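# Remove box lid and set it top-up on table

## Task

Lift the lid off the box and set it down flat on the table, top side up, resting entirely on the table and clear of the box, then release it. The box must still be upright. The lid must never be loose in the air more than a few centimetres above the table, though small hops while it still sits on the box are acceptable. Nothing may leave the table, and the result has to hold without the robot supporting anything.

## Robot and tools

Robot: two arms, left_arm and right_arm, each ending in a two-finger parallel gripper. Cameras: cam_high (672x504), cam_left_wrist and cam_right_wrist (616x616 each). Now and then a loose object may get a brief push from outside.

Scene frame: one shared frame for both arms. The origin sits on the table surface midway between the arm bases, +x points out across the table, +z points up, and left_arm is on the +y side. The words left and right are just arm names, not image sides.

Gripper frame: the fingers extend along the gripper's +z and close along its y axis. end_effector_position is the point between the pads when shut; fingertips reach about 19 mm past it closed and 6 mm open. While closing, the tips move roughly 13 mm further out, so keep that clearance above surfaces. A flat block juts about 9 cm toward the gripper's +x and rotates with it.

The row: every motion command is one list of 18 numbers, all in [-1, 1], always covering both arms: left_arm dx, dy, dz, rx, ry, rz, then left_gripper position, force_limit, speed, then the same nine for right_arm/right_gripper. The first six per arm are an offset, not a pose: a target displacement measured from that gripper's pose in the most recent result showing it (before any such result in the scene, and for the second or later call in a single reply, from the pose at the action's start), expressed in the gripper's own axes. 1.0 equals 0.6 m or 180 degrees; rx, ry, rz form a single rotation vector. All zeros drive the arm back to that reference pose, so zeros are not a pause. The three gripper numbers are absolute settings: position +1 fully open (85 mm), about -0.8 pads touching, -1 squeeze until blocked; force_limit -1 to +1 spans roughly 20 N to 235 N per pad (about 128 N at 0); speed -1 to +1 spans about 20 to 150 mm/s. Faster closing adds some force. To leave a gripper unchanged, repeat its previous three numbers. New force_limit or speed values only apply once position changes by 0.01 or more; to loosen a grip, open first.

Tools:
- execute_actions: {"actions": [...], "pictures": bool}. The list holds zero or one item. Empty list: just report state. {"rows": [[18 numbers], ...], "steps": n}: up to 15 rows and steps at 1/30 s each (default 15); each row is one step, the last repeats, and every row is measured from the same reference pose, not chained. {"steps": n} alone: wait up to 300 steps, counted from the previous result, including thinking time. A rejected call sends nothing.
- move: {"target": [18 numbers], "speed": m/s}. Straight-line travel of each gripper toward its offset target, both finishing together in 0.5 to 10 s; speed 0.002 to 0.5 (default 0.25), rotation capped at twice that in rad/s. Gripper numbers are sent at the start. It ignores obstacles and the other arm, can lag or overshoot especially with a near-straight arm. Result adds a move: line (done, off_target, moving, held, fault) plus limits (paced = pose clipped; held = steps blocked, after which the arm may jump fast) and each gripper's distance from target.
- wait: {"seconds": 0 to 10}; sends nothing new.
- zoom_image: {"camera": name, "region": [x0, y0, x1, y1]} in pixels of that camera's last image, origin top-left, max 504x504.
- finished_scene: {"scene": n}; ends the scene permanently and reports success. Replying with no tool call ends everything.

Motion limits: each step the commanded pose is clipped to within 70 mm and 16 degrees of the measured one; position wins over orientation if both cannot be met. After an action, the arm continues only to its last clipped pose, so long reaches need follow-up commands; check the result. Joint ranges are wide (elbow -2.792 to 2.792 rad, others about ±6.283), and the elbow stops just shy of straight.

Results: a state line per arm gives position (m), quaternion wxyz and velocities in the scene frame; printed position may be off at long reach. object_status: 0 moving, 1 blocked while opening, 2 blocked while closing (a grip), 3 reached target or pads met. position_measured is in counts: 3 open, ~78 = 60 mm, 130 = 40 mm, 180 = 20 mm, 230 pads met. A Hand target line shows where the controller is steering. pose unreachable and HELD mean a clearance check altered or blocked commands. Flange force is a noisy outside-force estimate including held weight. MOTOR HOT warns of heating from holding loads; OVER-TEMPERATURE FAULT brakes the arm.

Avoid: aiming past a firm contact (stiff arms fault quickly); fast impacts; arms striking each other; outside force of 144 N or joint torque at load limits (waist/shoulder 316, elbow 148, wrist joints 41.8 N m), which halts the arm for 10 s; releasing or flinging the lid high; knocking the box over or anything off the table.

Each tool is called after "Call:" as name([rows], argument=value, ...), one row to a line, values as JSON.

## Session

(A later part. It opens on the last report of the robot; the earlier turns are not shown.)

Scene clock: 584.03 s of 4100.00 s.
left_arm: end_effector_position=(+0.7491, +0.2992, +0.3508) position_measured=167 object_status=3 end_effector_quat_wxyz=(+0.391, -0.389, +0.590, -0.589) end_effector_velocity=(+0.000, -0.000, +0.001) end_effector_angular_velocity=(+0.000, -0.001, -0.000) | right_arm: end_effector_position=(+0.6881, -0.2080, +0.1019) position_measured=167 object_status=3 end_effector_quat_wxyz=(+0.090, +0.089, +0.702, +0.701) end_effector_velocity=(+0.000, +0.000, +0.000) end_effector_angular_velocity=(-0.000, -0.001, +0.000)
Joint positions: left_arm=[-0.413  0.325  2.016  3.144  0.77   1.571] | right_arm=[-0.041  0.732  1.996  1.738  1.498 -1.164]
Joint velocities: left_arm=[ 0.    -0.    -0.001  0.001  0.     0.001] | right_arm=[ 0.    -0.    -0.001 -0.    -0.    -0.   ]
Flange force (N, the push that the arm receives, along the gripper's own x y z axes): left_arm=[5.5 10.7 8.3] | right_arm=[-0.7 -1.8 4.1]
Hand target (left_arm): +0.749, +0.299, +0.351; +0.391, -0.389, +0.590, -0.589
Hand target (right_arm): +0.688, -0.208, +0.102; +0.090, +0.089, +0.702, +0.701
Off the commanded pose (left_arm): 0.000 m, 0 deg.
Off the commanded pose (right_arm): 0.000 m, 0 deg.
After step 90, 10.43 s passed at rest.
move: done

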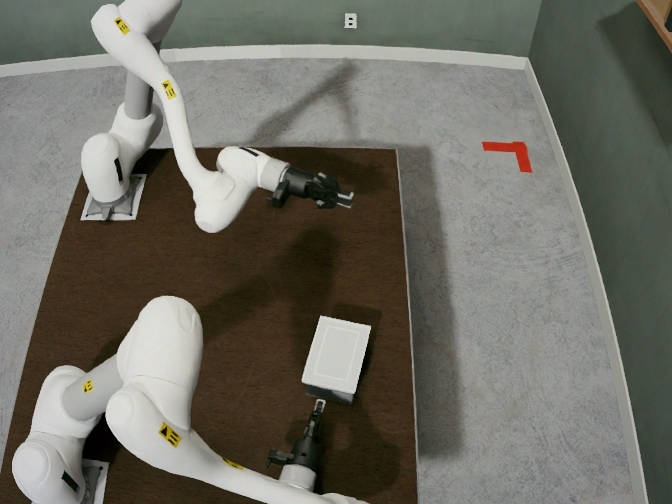

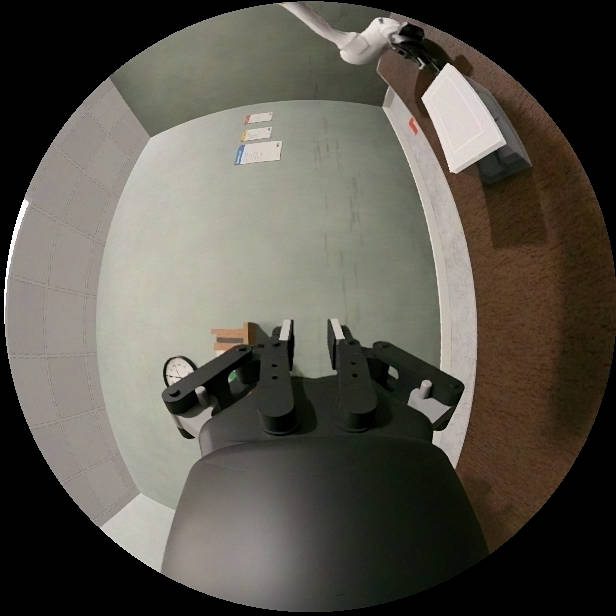

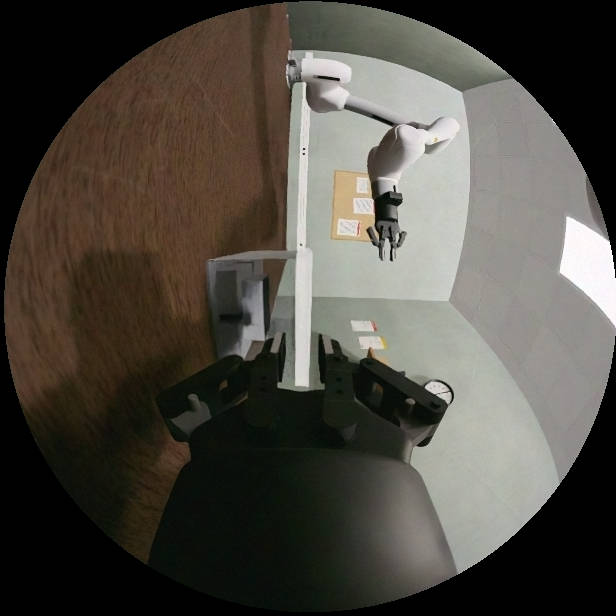

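Call:
move(target=[0,0.1667,0,-0.5,0,0,-0.3,0.0,-0.6, 0,0,0,0,0,0,-0.3,0,0], speed=0.25)

Scene clock: 591.63 s of 4100.00 s.
left_arm: end_effector_position=(+0.7490, +0.2997, +0.2513) position_measured=167 object_status=3 end_effector_quat_wxyz=(+0.002, -0.552, +0.834, +0.001) end_effector_velocity=(-0.000, +0.000, -0.000) end_effector_angular_velocity=(+0.002, +0.001, +0.000) | right_arm: end_effector_position=(+0.6881, -0.2080, +0.1019) position_measured=167 object_status=3 end_effector_quat_wxyz=(+0.090, +0.089, +0.702, +0.701) end_effector_velocity=(+0.000, -0.000, +0.000) end_effector_angular_velocity=(+0.000, -0.000, -0.001)
Joint positions: left_arm=[-0.414  0.601  1.174  3.146 -1.367  1.569] | right_arm=[-0.041  0.732  1.996  1.738  1.498 -1.164]
Joint velocities: left_arm=[-0.001  0.001 -0.001  0.002 -0.001 -0.001] | right_arm=[ 0.    -0.    -0.     0.001 -0.    -0.   ]
Flange force (N, the push that the arm receives, along the gripper's own x y z axes): left_arm=[2.4 -10.2 4.7] | right_arm=[-1.3 -4.1 2.4]
Hand target (left_arm): +0.749, +0.300, +0.251; +0.002, -0.552, +0.834, +0.001
Hand target (right_arm): +0.688, -0.208, +0.102; +0.090, +0.089, +0.702, +0.701
Off the commanded pose (left_arm): 0.001 m, 0 deg.
Off the commanded pose (right_arm): 0.000 m, 0 deg.
After step 90, 1.10 s passed at rest.
move: done

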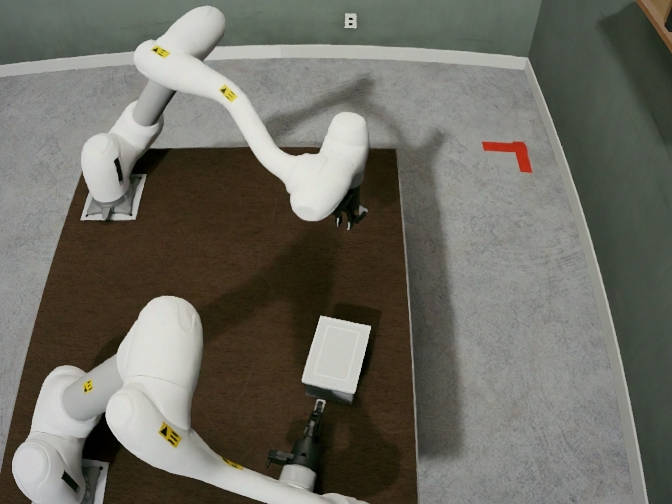

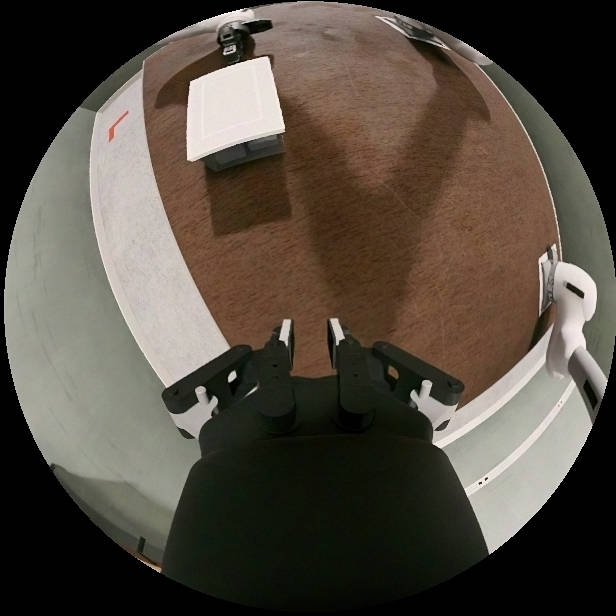

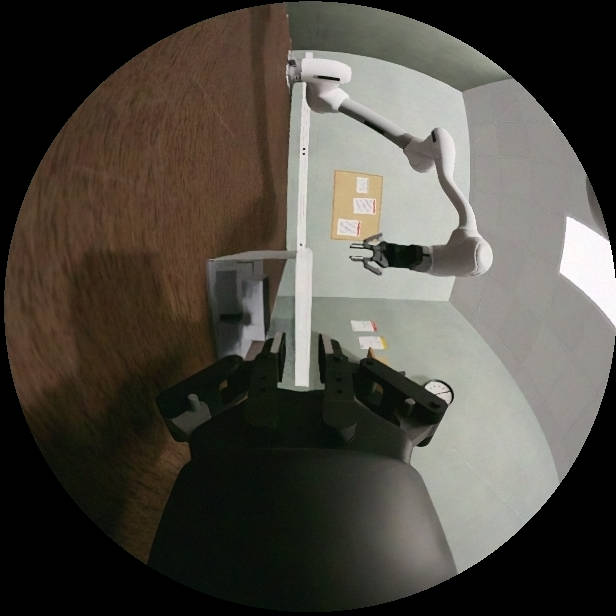

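Call:
move(target=[0.1832,-0.1430,0.0855,0.4060,0.3498,0.3498,-0.3,0.0,-0.6, 0,0,0,0,0,0,-0.3,0,0], speed=0.25)

Scene clock: 616.53 s of 4100.00 s.
left_arm: end_effector_position=(+0.7851, +0.1649, +0.2000) position_measured=167 object_status=3 end_effector_quat_wxyz=(-0.090, +0.090, +0.703, -0.700) end_effector_velocity=(-0.000, -0.001, +0.001) end_effector_angular_velocity=(-0.000, -0.001, -0.001) | right_arm: end_effector_position=(+0.6881, -0.2080, +0.1019) position_measured=167 object_status=3 end_effector_quat_wxyz=(+0.090, +0.089, +0.702, +0.701) end_effector_velocity=(+0.001, -0.000, +0.000) end_effector_angular_velocity=(+0.001, -0.000, -0.001)
Joint positions: left_arm=[-0.218  0.946  1.222  1.601 -1.609  3.739] | right_arm=[-0.041  0.732  1.996  1.738  1.498 -1.164]
Joint velocities: left_arm=[-0.001 -0.    -0.001  0.    -0.     0.   ] | right_arm=[ 0.     0.    -0.     0.002  0.    -0.   ]
Flange force (N, the push that the arm receives, along the gripper's own x y z axes): left_arm=[-14.8 8.1 3.6] | right_arm=[-0.2 -3.0 5.5]
Hand target (left_arm): +0.785, +0.165, +0.200; -0.090, +0.090, +0.703, -0.700
Hand target (right_arm): +0.688, -0.208, +0.102; +0.090, +0.089, +0.702, +0.701
Off the commanded pose (left_arm): 0.001 m, 0 deg.
Off the commanded pose (right_arm): 0.000 m, 0 deg.
After step 90, 17.53 s passed at rest.
move: done

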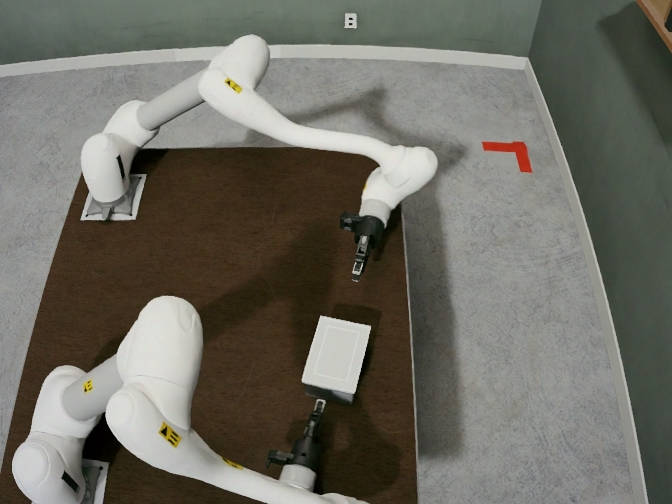

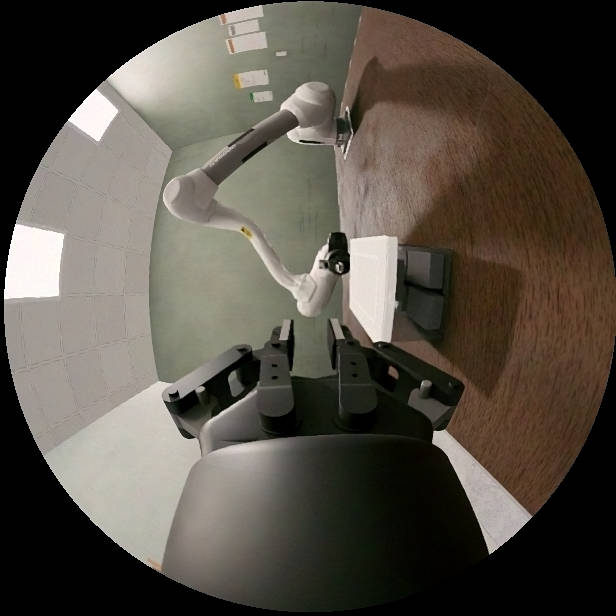

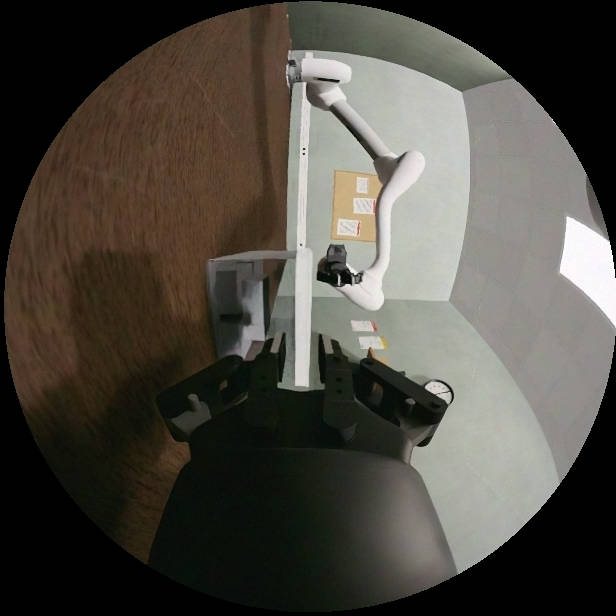

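Call:
move(target=[0,0.1642,0.05,0,0,0,-0.3,0.0,-0.6, 0,0,0,0,0,0,-0.3,0,0], speed=0.12)

Call:
zoom_image(camera="cam_high", region=[250, 250, 420, 450])

Call:
zoom_image(camera="cam_left_wrist", region=[220, 200, 420, 400])

Call:
zoom_image(camera="cam_right_wrist", region=[200, 210, 400, 410])

Scene clock: 631.87 s of 4100.00 s.
left_arm: end_effector_position=(+0.7779, +0.1362, +0.1014) position_measured=167 object_status=3 end_effector_quat_wxyz=(-0.090, +0.090, +0.702, -0.700) end_effector_velocity=(+0.000, +0.000, +0.000) end_effector_angular_velocity=(+0.000, +0.000, +0.001) | right_arm: end_effector_position=(+0.6881, -0.2080, +0.1019) position_measured=167 object_status=3 end_effector_quat_wxyz=(+0.090, +0.089, +0.702, +0.701) end_effector_velocity=(-0.000, -0.000, -0.000) end_effector_angular_velocity=(-0.000, +0.000, +0.000)
Joint positions: left_arm=[-0.249  1.046  1.227  1.585 -1.582  3.844] | right_arm=[-0.041  0.732  1.996  1.738  1.498 -1.164]
Joint velocities: left_arm=[ 0. -0. -0. -0.  0. -0.] | right_arm=[-0.  0.  0. -0.  0. -0.]
Flange force (N, the push that the arm receives, along the gripper's own x y z axes): left_arm=[-9.3 8.5 2.9] | right_arm=[-0.8 -0.7 2.4]
Hand target (left_arm): +0.778, +0.136, +0.101; -0.090, +0.090, +0.702, -0.700
Hand target (right_arm): +0.688, -0.208, +0.102; +0.090, +0.089, +0.702, +0.701
Off the commanded pose (left_arm): 0.000 m, 0 deg.
Off the commanded pose (right_arm): 0.000 m, 0 deg.
After step 90, 11.17 s passed at rest.
move: done

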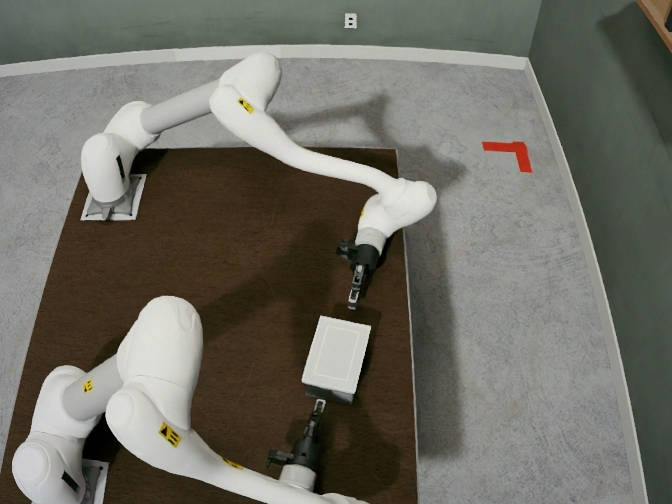

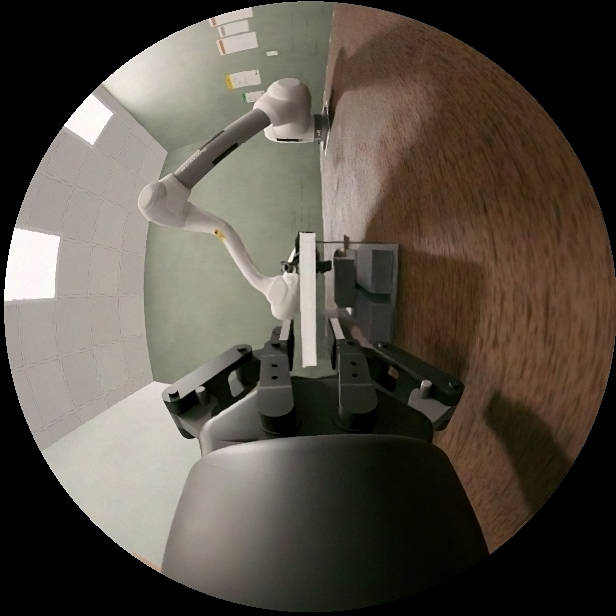

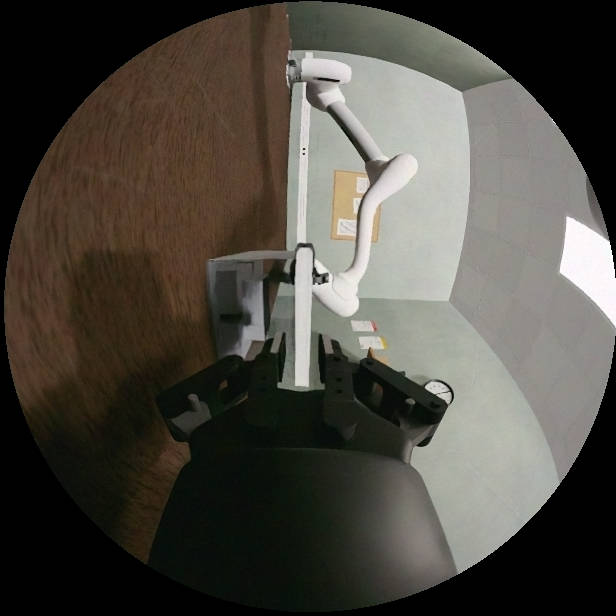

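Region (250, 250, 420, 450) of cam_high's 672x504 image, scaled by 2.520, with more detail than that image has; it fills the left 428 columns of this view, and the rest is white.

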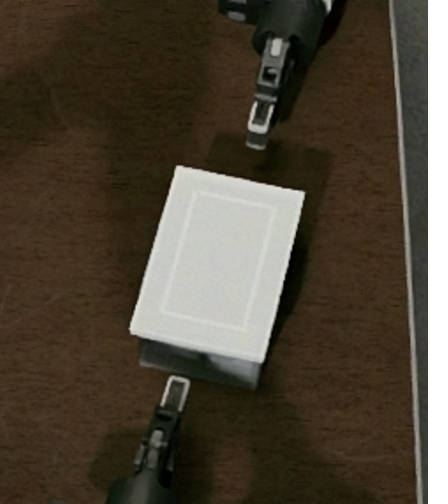

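Region (220, 200, 420, 400) of cam_left_wrist's 616x616 image, scaled by 2.520, with more detail than that image has.

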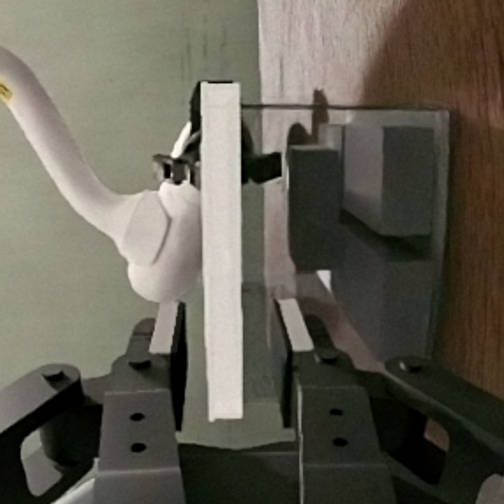

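Region (200, 210, 400, 410) of cam_right_wrist's 616x616 image, scaled by 2.520, with more detail than that image has.

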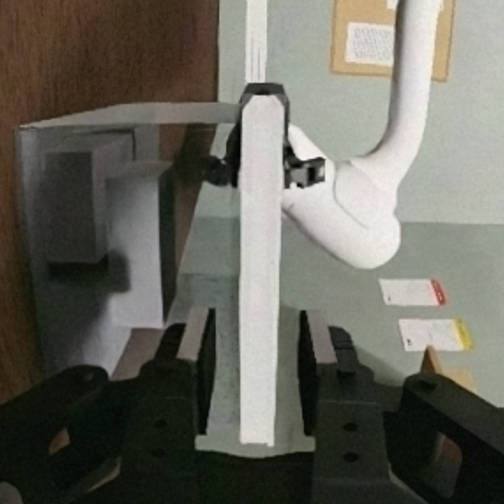

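Call:
move(target=[0.0067,-0.0017,0.0667,0,0,0,-0.3,0.0,-0.6, -0.015,0,0.05,0,0,0,-0.3,0,0], speed=0.05)

Call:
zoom_image(camera="cam_high", region=[270, 280, 410, 430])

Call:
zoom_image(camera="cam_left_wrist", region=[220, 200, 420, 400])

Call:
zoom_image(camera="cam_right_wrist", region=[200, 210, 400, 410])

Scene clock: 655.37 s of 4100.00 s.
left_arm: end_effector_position=(+0.7639, +0.0984, +0.1023) position_measured=167 object_status=3 end_effector_quat_wxyz=(-0.090, +0.090, +0.702, -0.700) end_effector_velocity=(+0.000, +0.000, +0.000) end_effector_angular_velocity=(+0.000, -0.001, -0.000) | right_arm: end_effector_position=(+0.7043, -0.1812, +0.1019) position_measured=167 object_status=3 end_effector_quat_wxyz=(+0.090, +0.089, +0.701, +0.701) end_effector_velocity=(+0.000, -0.000, +0.000) end_effector_angular_velocity=(+0.001, -0.000, -0.001)
Joint positions: left_arm=[-0.291  1.038  1.243  1.558 -1.551  3.852] | right_arm=[ 0.002  0.744  1.962  1.775  1.477 -1.146]
Joint velocities: left_arm=[ 0.     0.    -0.001  0.001 -0.    -0.   ] | right_arm=[ 0.    -0.     0.     0.001  0.     0.   ]
Flange force (N, the push that the arm receives, along the gripper's own x y z axes): left_arm=[-9.6 8.0 4.4] | right_arm=[0.8 2.2 -0.3]
Hand target (left_arm): +0.764, +0.098, +0.102; -0.090, +0.090, +0.702, -0.700
Hand target (right_arm): +0.704, -0.181, +0.102; +0.090, +0.089, +0.701, +0.701
Off the commanded pose (left_arm): 0.000 m, 0 deg.
Off the commanded pose (right_arm): 0.000 m, 0 deg.
After step 90, 19.43 s passed at rest.
move: done

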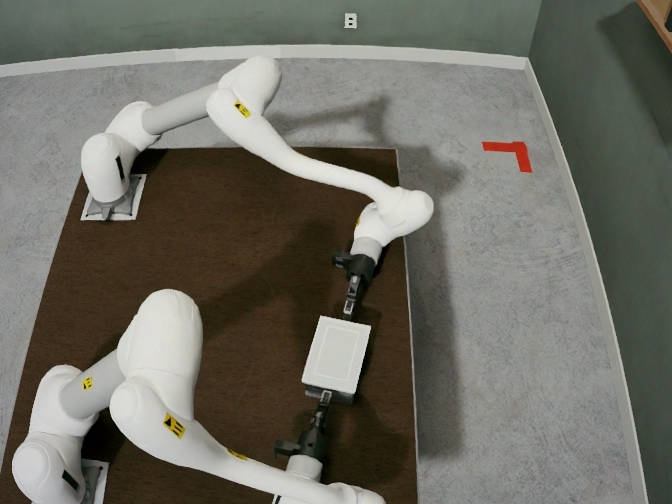

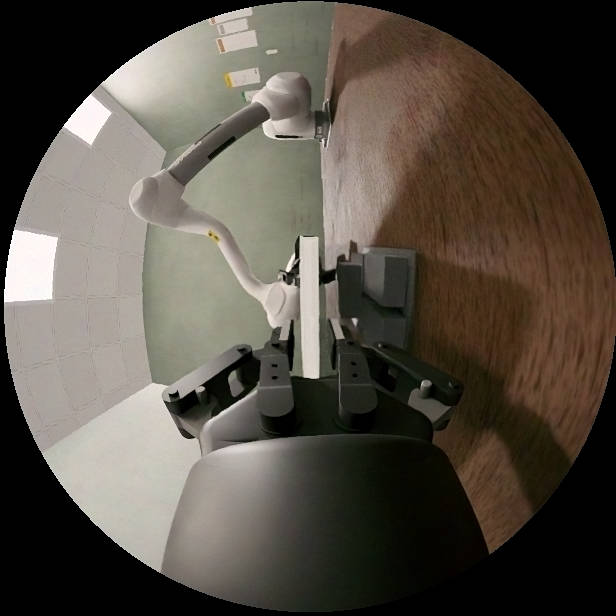

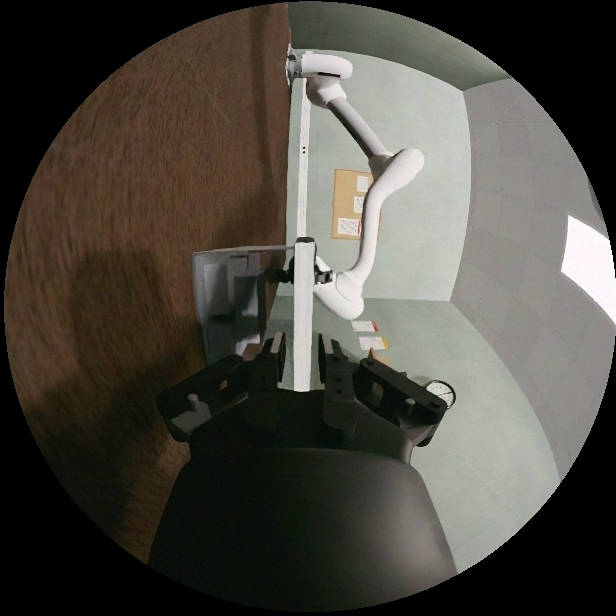

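Region (270, 280, 410, 430) of cam_high's 672x504 image, scaled by 3.360, with more detail than that image has; it fills the left 470 columns of this view, and the rest is white.

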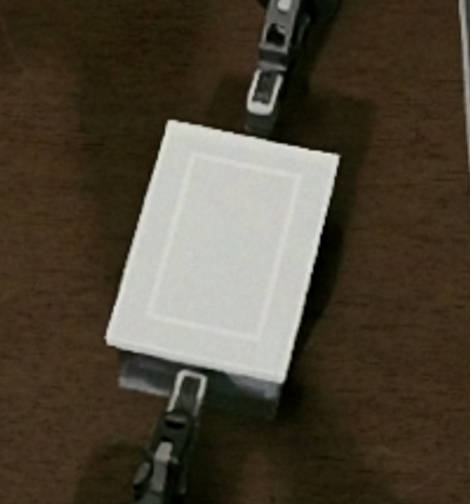

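Region (220, 200, 420, 400) of cam_left_wrist's 616x616 image, scaled by 2.520, with more detail than that image has.

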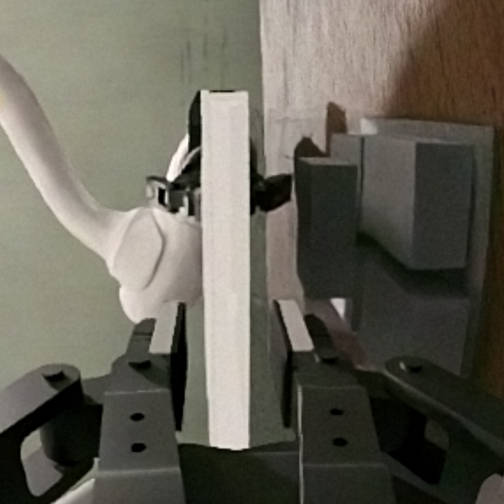

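Region (200, 210, 400, 410) of cam_right_wrist's 616x616 image, scaled by 2.520, with more detail than that image has.

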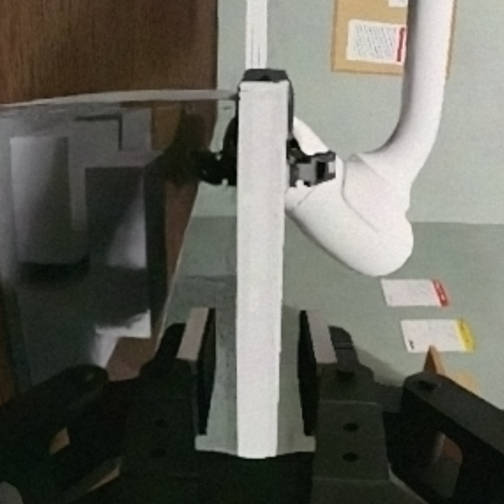

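Call:
move(target=[0,-0.0013,0.0233,0,0,0,-0.3,0.0,-0.6, 0,0.0013,0.0117,0,0,0,-0.3,0,0], speed=0.02)

Call:
zoom_image(camera="cam_high", region=[270, 280, 410, 430])

Call:
zoom_image(camera="cam_left_wrist", region=[240, 230, 380, 390])

Call:
zoom_image(camera="cam_right_wrist", region=[230, 235, 370, 395])

Scene clock: 672.40 s of 4100.00 s.
left_arm: end_effector_position=(+0.7604, +0.0848, +0.1030) position_measured=167 object_status=3 end_effector_quat_wxyz=(-0.090, +0.090, +0.702, -0.700) end_effector_velocity=(-0.000, +0.000, -0.000) end_effector_angular_velocity=(+0.000, +0.002, -0.000) | right_arm: end_effector_position=(+0.7061, -0.1743, +0.1027) position_measured=167 object_status=3 end_effector_quat_wxyz=(+0.090, +0.089, +0.701, +0.701) end_effector_velocity=(-0.000, +0.000, -0.001) end_effector_angular_velocity=(+0.000, +0.001, +0.000)
Joint positions: left_arm=[-0.305  1.037  1.243  1.548 -1.54   3.851] | right_arm=[ 0.012  0.744  1.959  1.785  1.472 -1.143]
Joint velocities: left_arm=[ 0.     0.     0.     0.    -0.001 -0.001] | right_arm=[ 0.     0.001 -0.    -0.     0.     0.   ]
Flange force (N, the push that the arm receives, along the gripper's own x y z axes): left_arm=[-7.4 8.4 2.3] | right_arm=[-1.7 -4.5 1.4]
Hand target (left_arm): +0.760, +0.085, +0.103; -0.090, +0.090, +0.702, -0.700
Hand target (right_arm): +0.706, -0.174, +0.103; +0.090, +0.089, +0.701, +0.701
Off the commanded pose (left_arm): 0.000 m, 0 deg.
Off the commanded pose (right_arm): 0.000 m, 0 deg.
After step 90, 13.10 s passed at rest.
move: done

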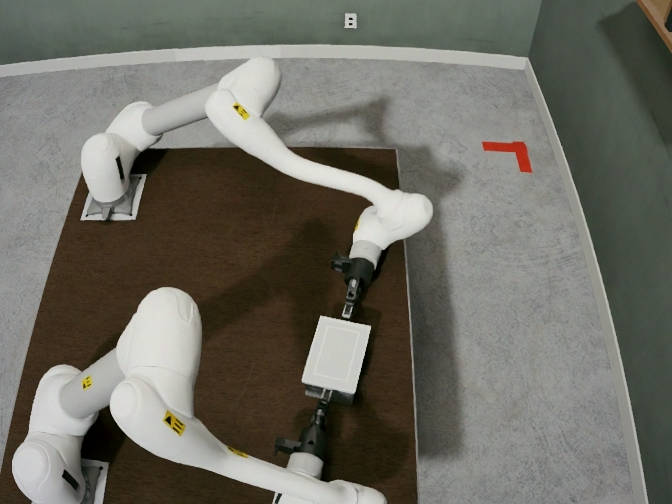

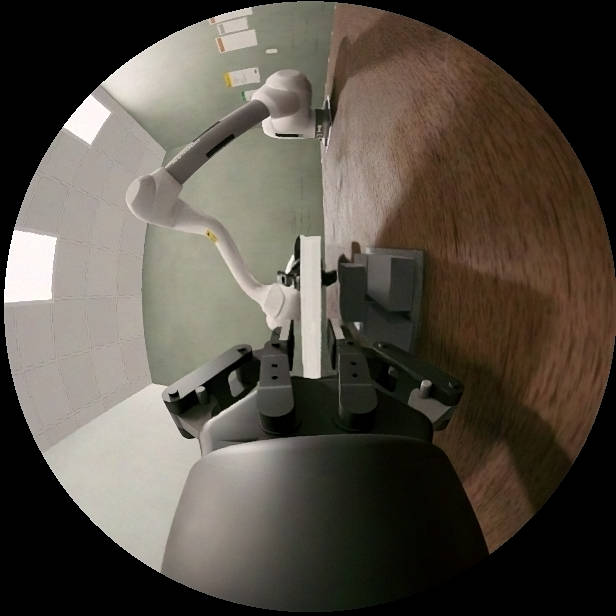

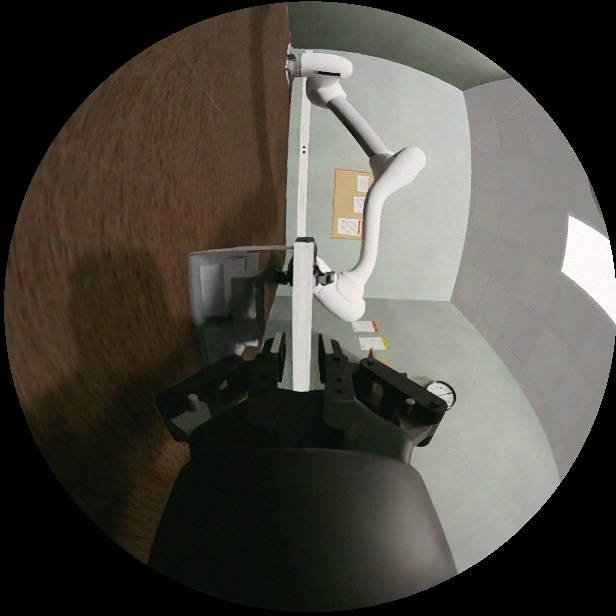

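Region (270, 280, 410, 430) of cam_high's 672x504 image, scaled by 3.360, with more detail than that image has; it fills the left 470 columns of this view, and the rest is white.

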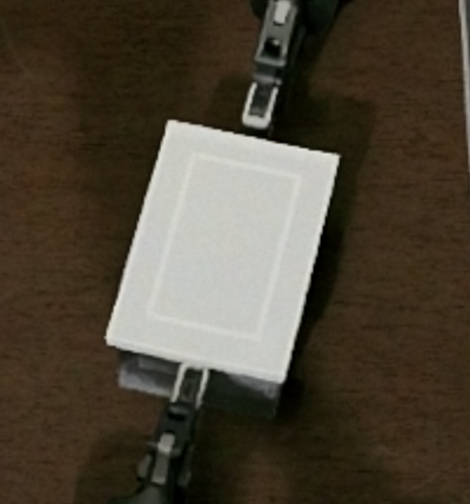

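Region (240, 230, 380, 390) of cam_left_wrist's 616x616 image, scaled by 3.150, with more detail than that image has; it fills the left 441 columns of this view, and the rest is white.

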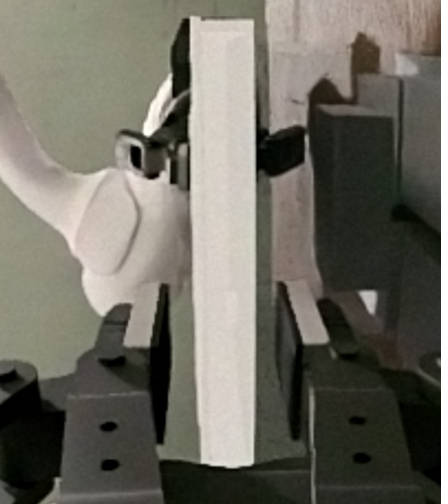

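Region (230, 235, 370, 395) of cam_right_wrist's 616x616 image, scaled by 3.150, with more detail than that image has; it fills the left 441 columns of this view, and the rest is white.

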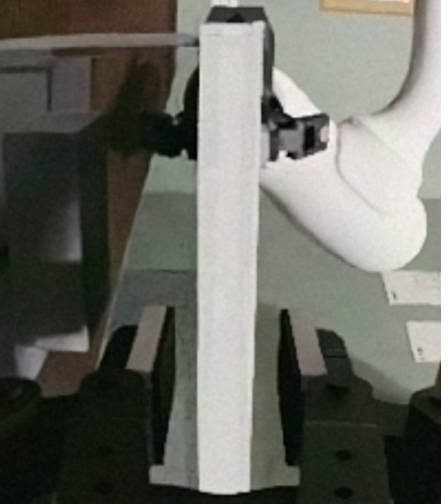

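Call:
move(target=[0,0.0005,0.0117,0,0,0,-0.3,0.0,-0.6, 0,0,0.0167,0,0,0,-0.3,0,0], speed=0.015)

Call:
zoom_image(camera="cam_high", region=[270, 280, 410, 430])

Scene clock: 685.30 s of 4100.00 s.
left_arm: end_effector_position=(+0.7586, +0.0780, +0.1027) position_measured=167 object_status=3 end_effector_quat_wxyz=(-0.090, +0.090, +0.702, -0.700) end_effector_velocity=(-0.000, -0.001, +0.000) end_effector_angular_velocity=(+0.000, -0.001, -0.001) | right_arm: end_effector_position=(+0.7086, -0.1646, +0.1028) position_measured=167 object_status=3 end_effector_quat_wxyz=(+0.090, +0.089, +0.701, +0.701) end_effector_velocity=(-0.000, -0.000, +0.000) end_effector_angular_velocity=(+0.000, +0.001, -0.000)
Joint positions: left_arm=[-0.313  1.037  1.243  1.543 -1.534  3.852] | right_arm=[ 0.027  0.746  1.953  1.798  1.465 -1.141]
Joint velocities: left_arm=[-0.001 -0.    -0.     0.001 -0.     0.   ] | right_arm=[ 0.    -0.     0.001  0.001 -0.     0.   ]
Flange force (N, the push that the arm receives, along the gripper's own x y z axes): left_arm=[-12.0 10.6 2.6] | right_arm=[-0.3 -3.6 3.0]
Hand target (left_arm): +0.759, +0.078, +0.103; -0.090, +0.090, +0.702, -0.700
Hand target (right_arm): +0.709, -0.165, +0.103; +0.090, +0.089, +0.701, +0.701
Off the commanded pose (left_arm): 0.000 m, 0 deg.
Off the commanded pose (right_arm): 0.000 m, 0 deg.
After step 90, 9.00 s passed at rest.
move: done

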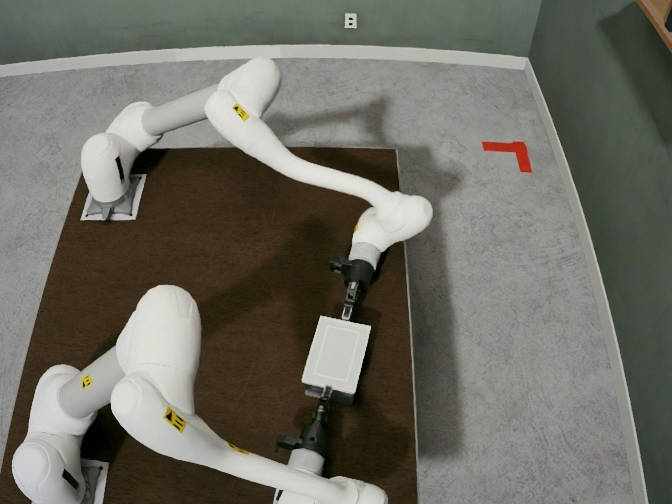

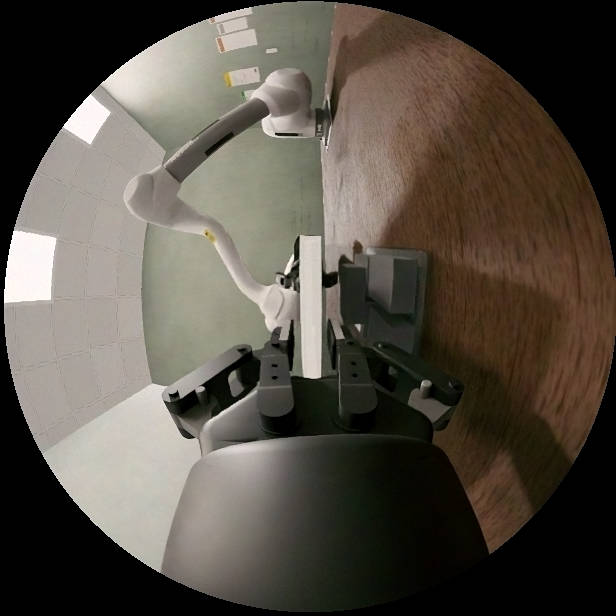

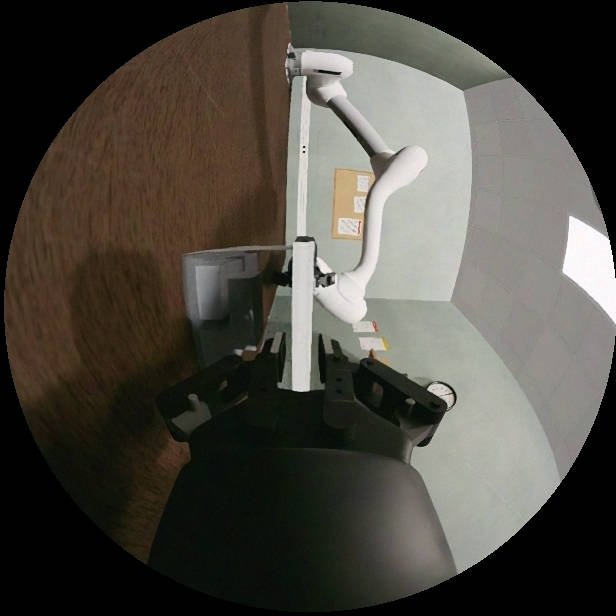

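Region (270, 280, 410, 430) of cam_high's 672x504 image, scaled by 3.360, with more detail than that image has; it fills the left 470 columns of this view, and the rest is white.

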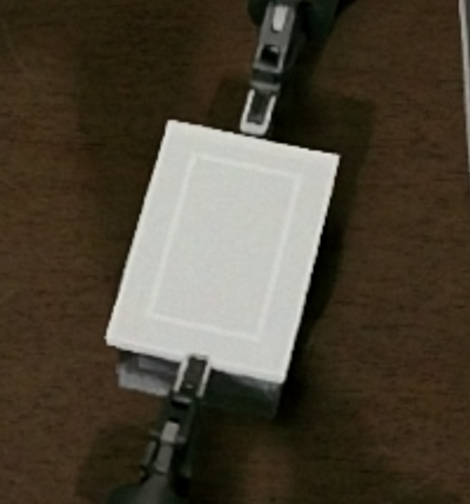

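Call:
move(target=[0,0,0.0067,0,0,0,-0.3,0.0,-0.6, 0,0,0,0,0,0,-0.3,0,0], speed=0.008)

Call:
zoom_image(camera="cam_high", region=[270, 280, 410, 430])

Scene clock: 692.73 s of 4100.00 s.
left_arm: end_effector_position=(+0.7576, +0.0741, +0.1027) position_measured=167 object_status=3 end_effector_quat_wxyz=(-0.090, +0.090, +0.702, -0.700) end_effector_velocity=(-0.001, -0.001, -0.000) end_effector_angular_velocity=(+0.001, -0.000, -0.001) | right_arm: end_effector_position=(+0.7086, -0.1646, +0.1028) position_measured=167 object_status=3 end_effector_quat_wxyz=(+0.090, +0.089, +0.701, +0.701) end_effector_velocity=(+0.001, -0.000, +0.001) end_effector_angular_velocity=(+0.001, -0.000, -0.001)
Joint positions: left_arm=[-0.317  1.037  1.243  1.541 -1.531  3.852] | right_arm=[ 0.027  0.746  1.953  1.798  1.465 -1.141]
Joint velocities: left_arm=[-0.001  0.     0.     0.     0.001  0.   ] | right_arm=[ 0.    -0.    -0.     0.002 -0.     0.   ]
Flange force (N, the push that the arm receives, along the gripper's own x y z axes): left_arm=[-7.3 8.6 3.3] | right_arm=[-0.5 0.1 2.9]
Hand target (left_arm): +0.758, +0.074, +0.103; -0.090, +0.090, +0.702, -0.700
Hand target (right_arm): +0.709, -0.165, +0.103; +0.090, +0.089, +0.701, +0.701
Off the commanded pose (left_arm): 0.000 m, 0 deg.
Off the commanded pose (right_arm): 0.000 m, 0 deg.
After step 90, 3.70 s passed at rest.
move: done

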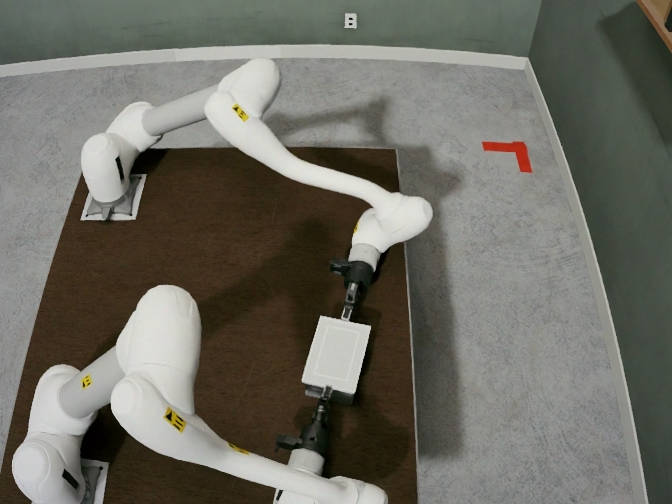

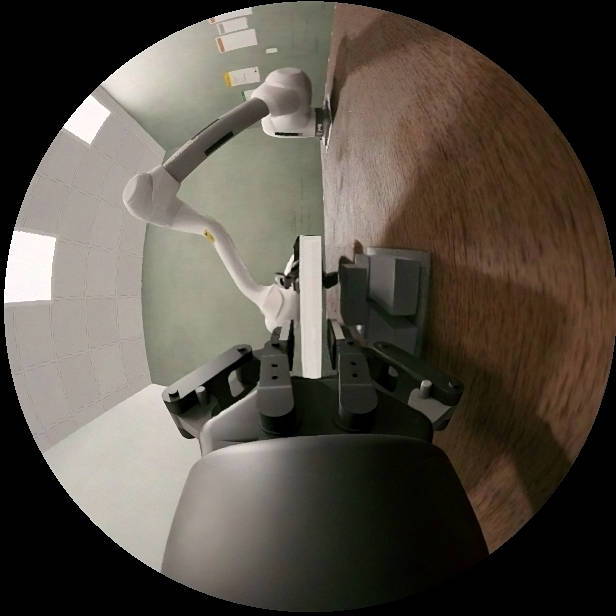

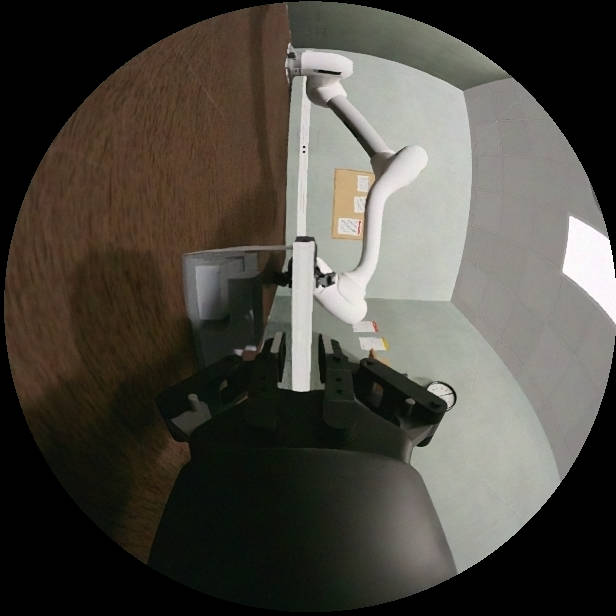

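Region (270, 280, 410, 430) of cam_high's 672x504 image, scaled by 3.360, with more detail than that image has; it fills the left 470 columns of this view, and the rest is white.

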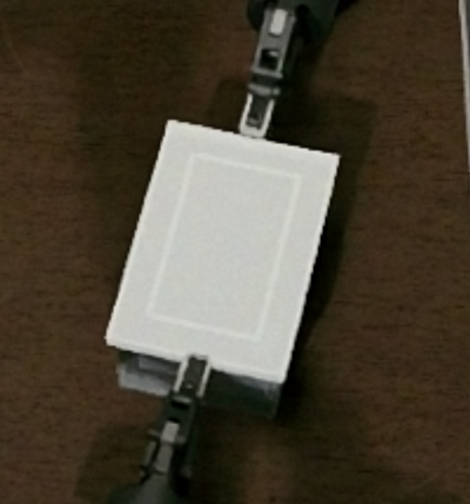

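No contact yet. Advance the left a further 2.5 mm.

Call:
move(target=[0,0,0.0042,0,0,0,-0.3,0.0,-0.6, 0,0,0,0,0,0,-0.3,0,0], speed=0.006)

Call:
zoom_image(camera="cam_high", region=[270, 280, 410, 430])

Scene clock: 697.97 s of 4100.00 s.
left_arm: end_effector_position=(+0.7570, +0.0717, +0.1026) position_measured=167 object_status=3 end_effector_quat_wxyz=(-0.090, +0.090, +0.702, -0.700) end_effector_velocity=(+0.001, +0.001, +0.001) end_effector_angular_velocity=(-0.002, -0.000, +0.001) | right_arm: end_effector_position=(+0.7086, -0.1646, +0.1028) position_measured=167 object_status=3 end_effector_quat_wxyz=(+0.090, +0.089, +0.701, +0.701) end_effector_velocity=(+0.000, -0.000, -0.000) end_effector_angular_velocity=(+0.000, -0.000, -0.000)
Joint positions: left_arm=[-0.319  1.037  1.243  1.539 -1.529  3.852] | right_arm=[ 0.027  0.746  1.953  1.798  1.465 -1.141]
Joint velocities: left_arm=[ 0.001  0.    -0.001 -0.001 -0.001 -0.   ] | right_arm=[ 0.     0.    -0.001  0.     0.    -0.   ]
Flange force (N, the push that the arm receives, along the gripper's own x y z axes): left_arm=[-6.8 8.2 -2.5] | right_arm=[-2.8 -1.7 3.3]
Hand target (left_arm): +0.757, +0.072, +0.103; -0.090, +0.090, +0.702, -0.700
Hand target (right_arm): +0.709, -0.165, +0.103; +0.090, +0.089, +0.701, +0.701
Off the commanded pose (left_arm): 0.000 m, 0 deg.
Off the commanded pose (right_arm): 0.000 m, 0 deg.
After step 90, 1.53 s passed at rest.
move: done

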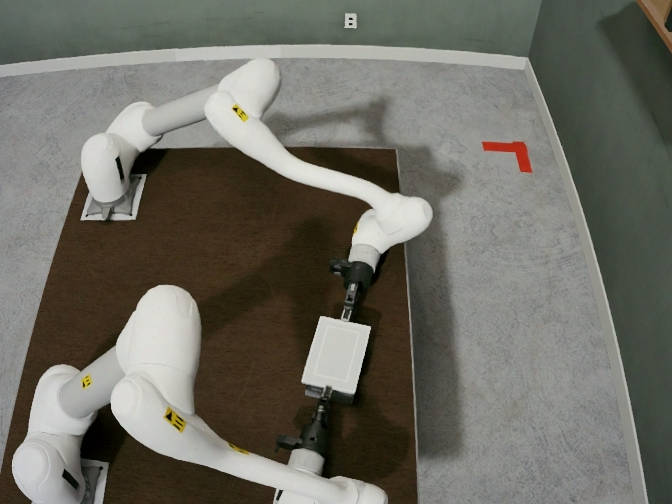

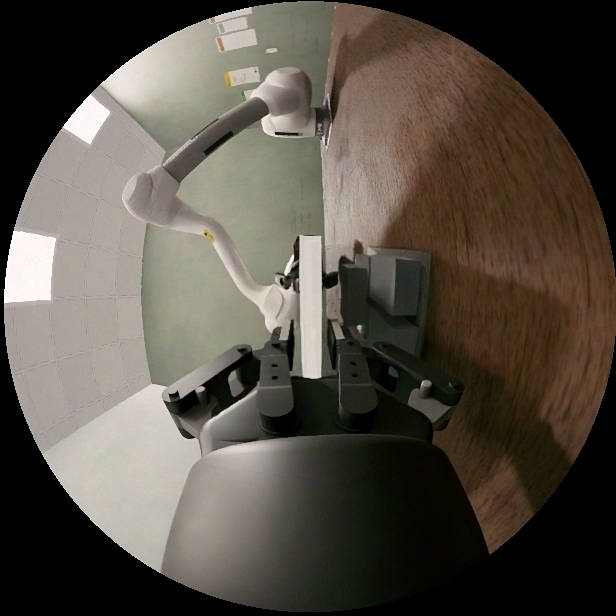

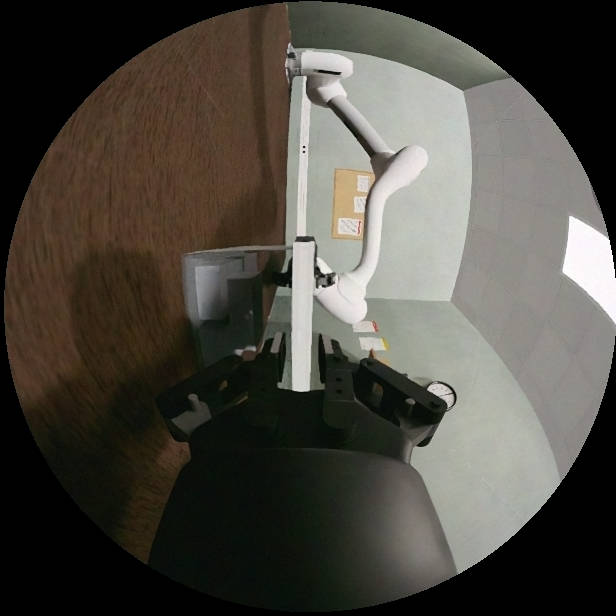

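Region (270, 280, 410, 430) of cam_high's 672x504 image, scaled by 3.360, with more detail than that image has; it fills the left 470 columns of this view, and the rest is white.

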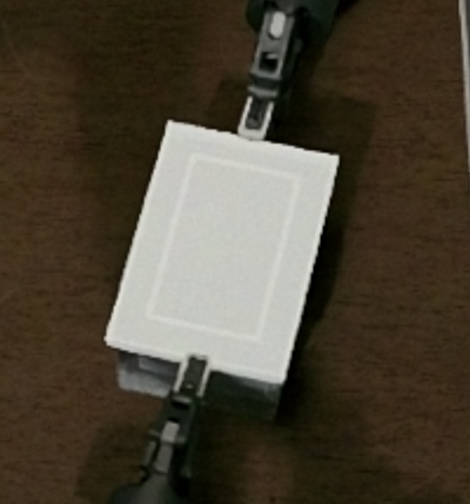

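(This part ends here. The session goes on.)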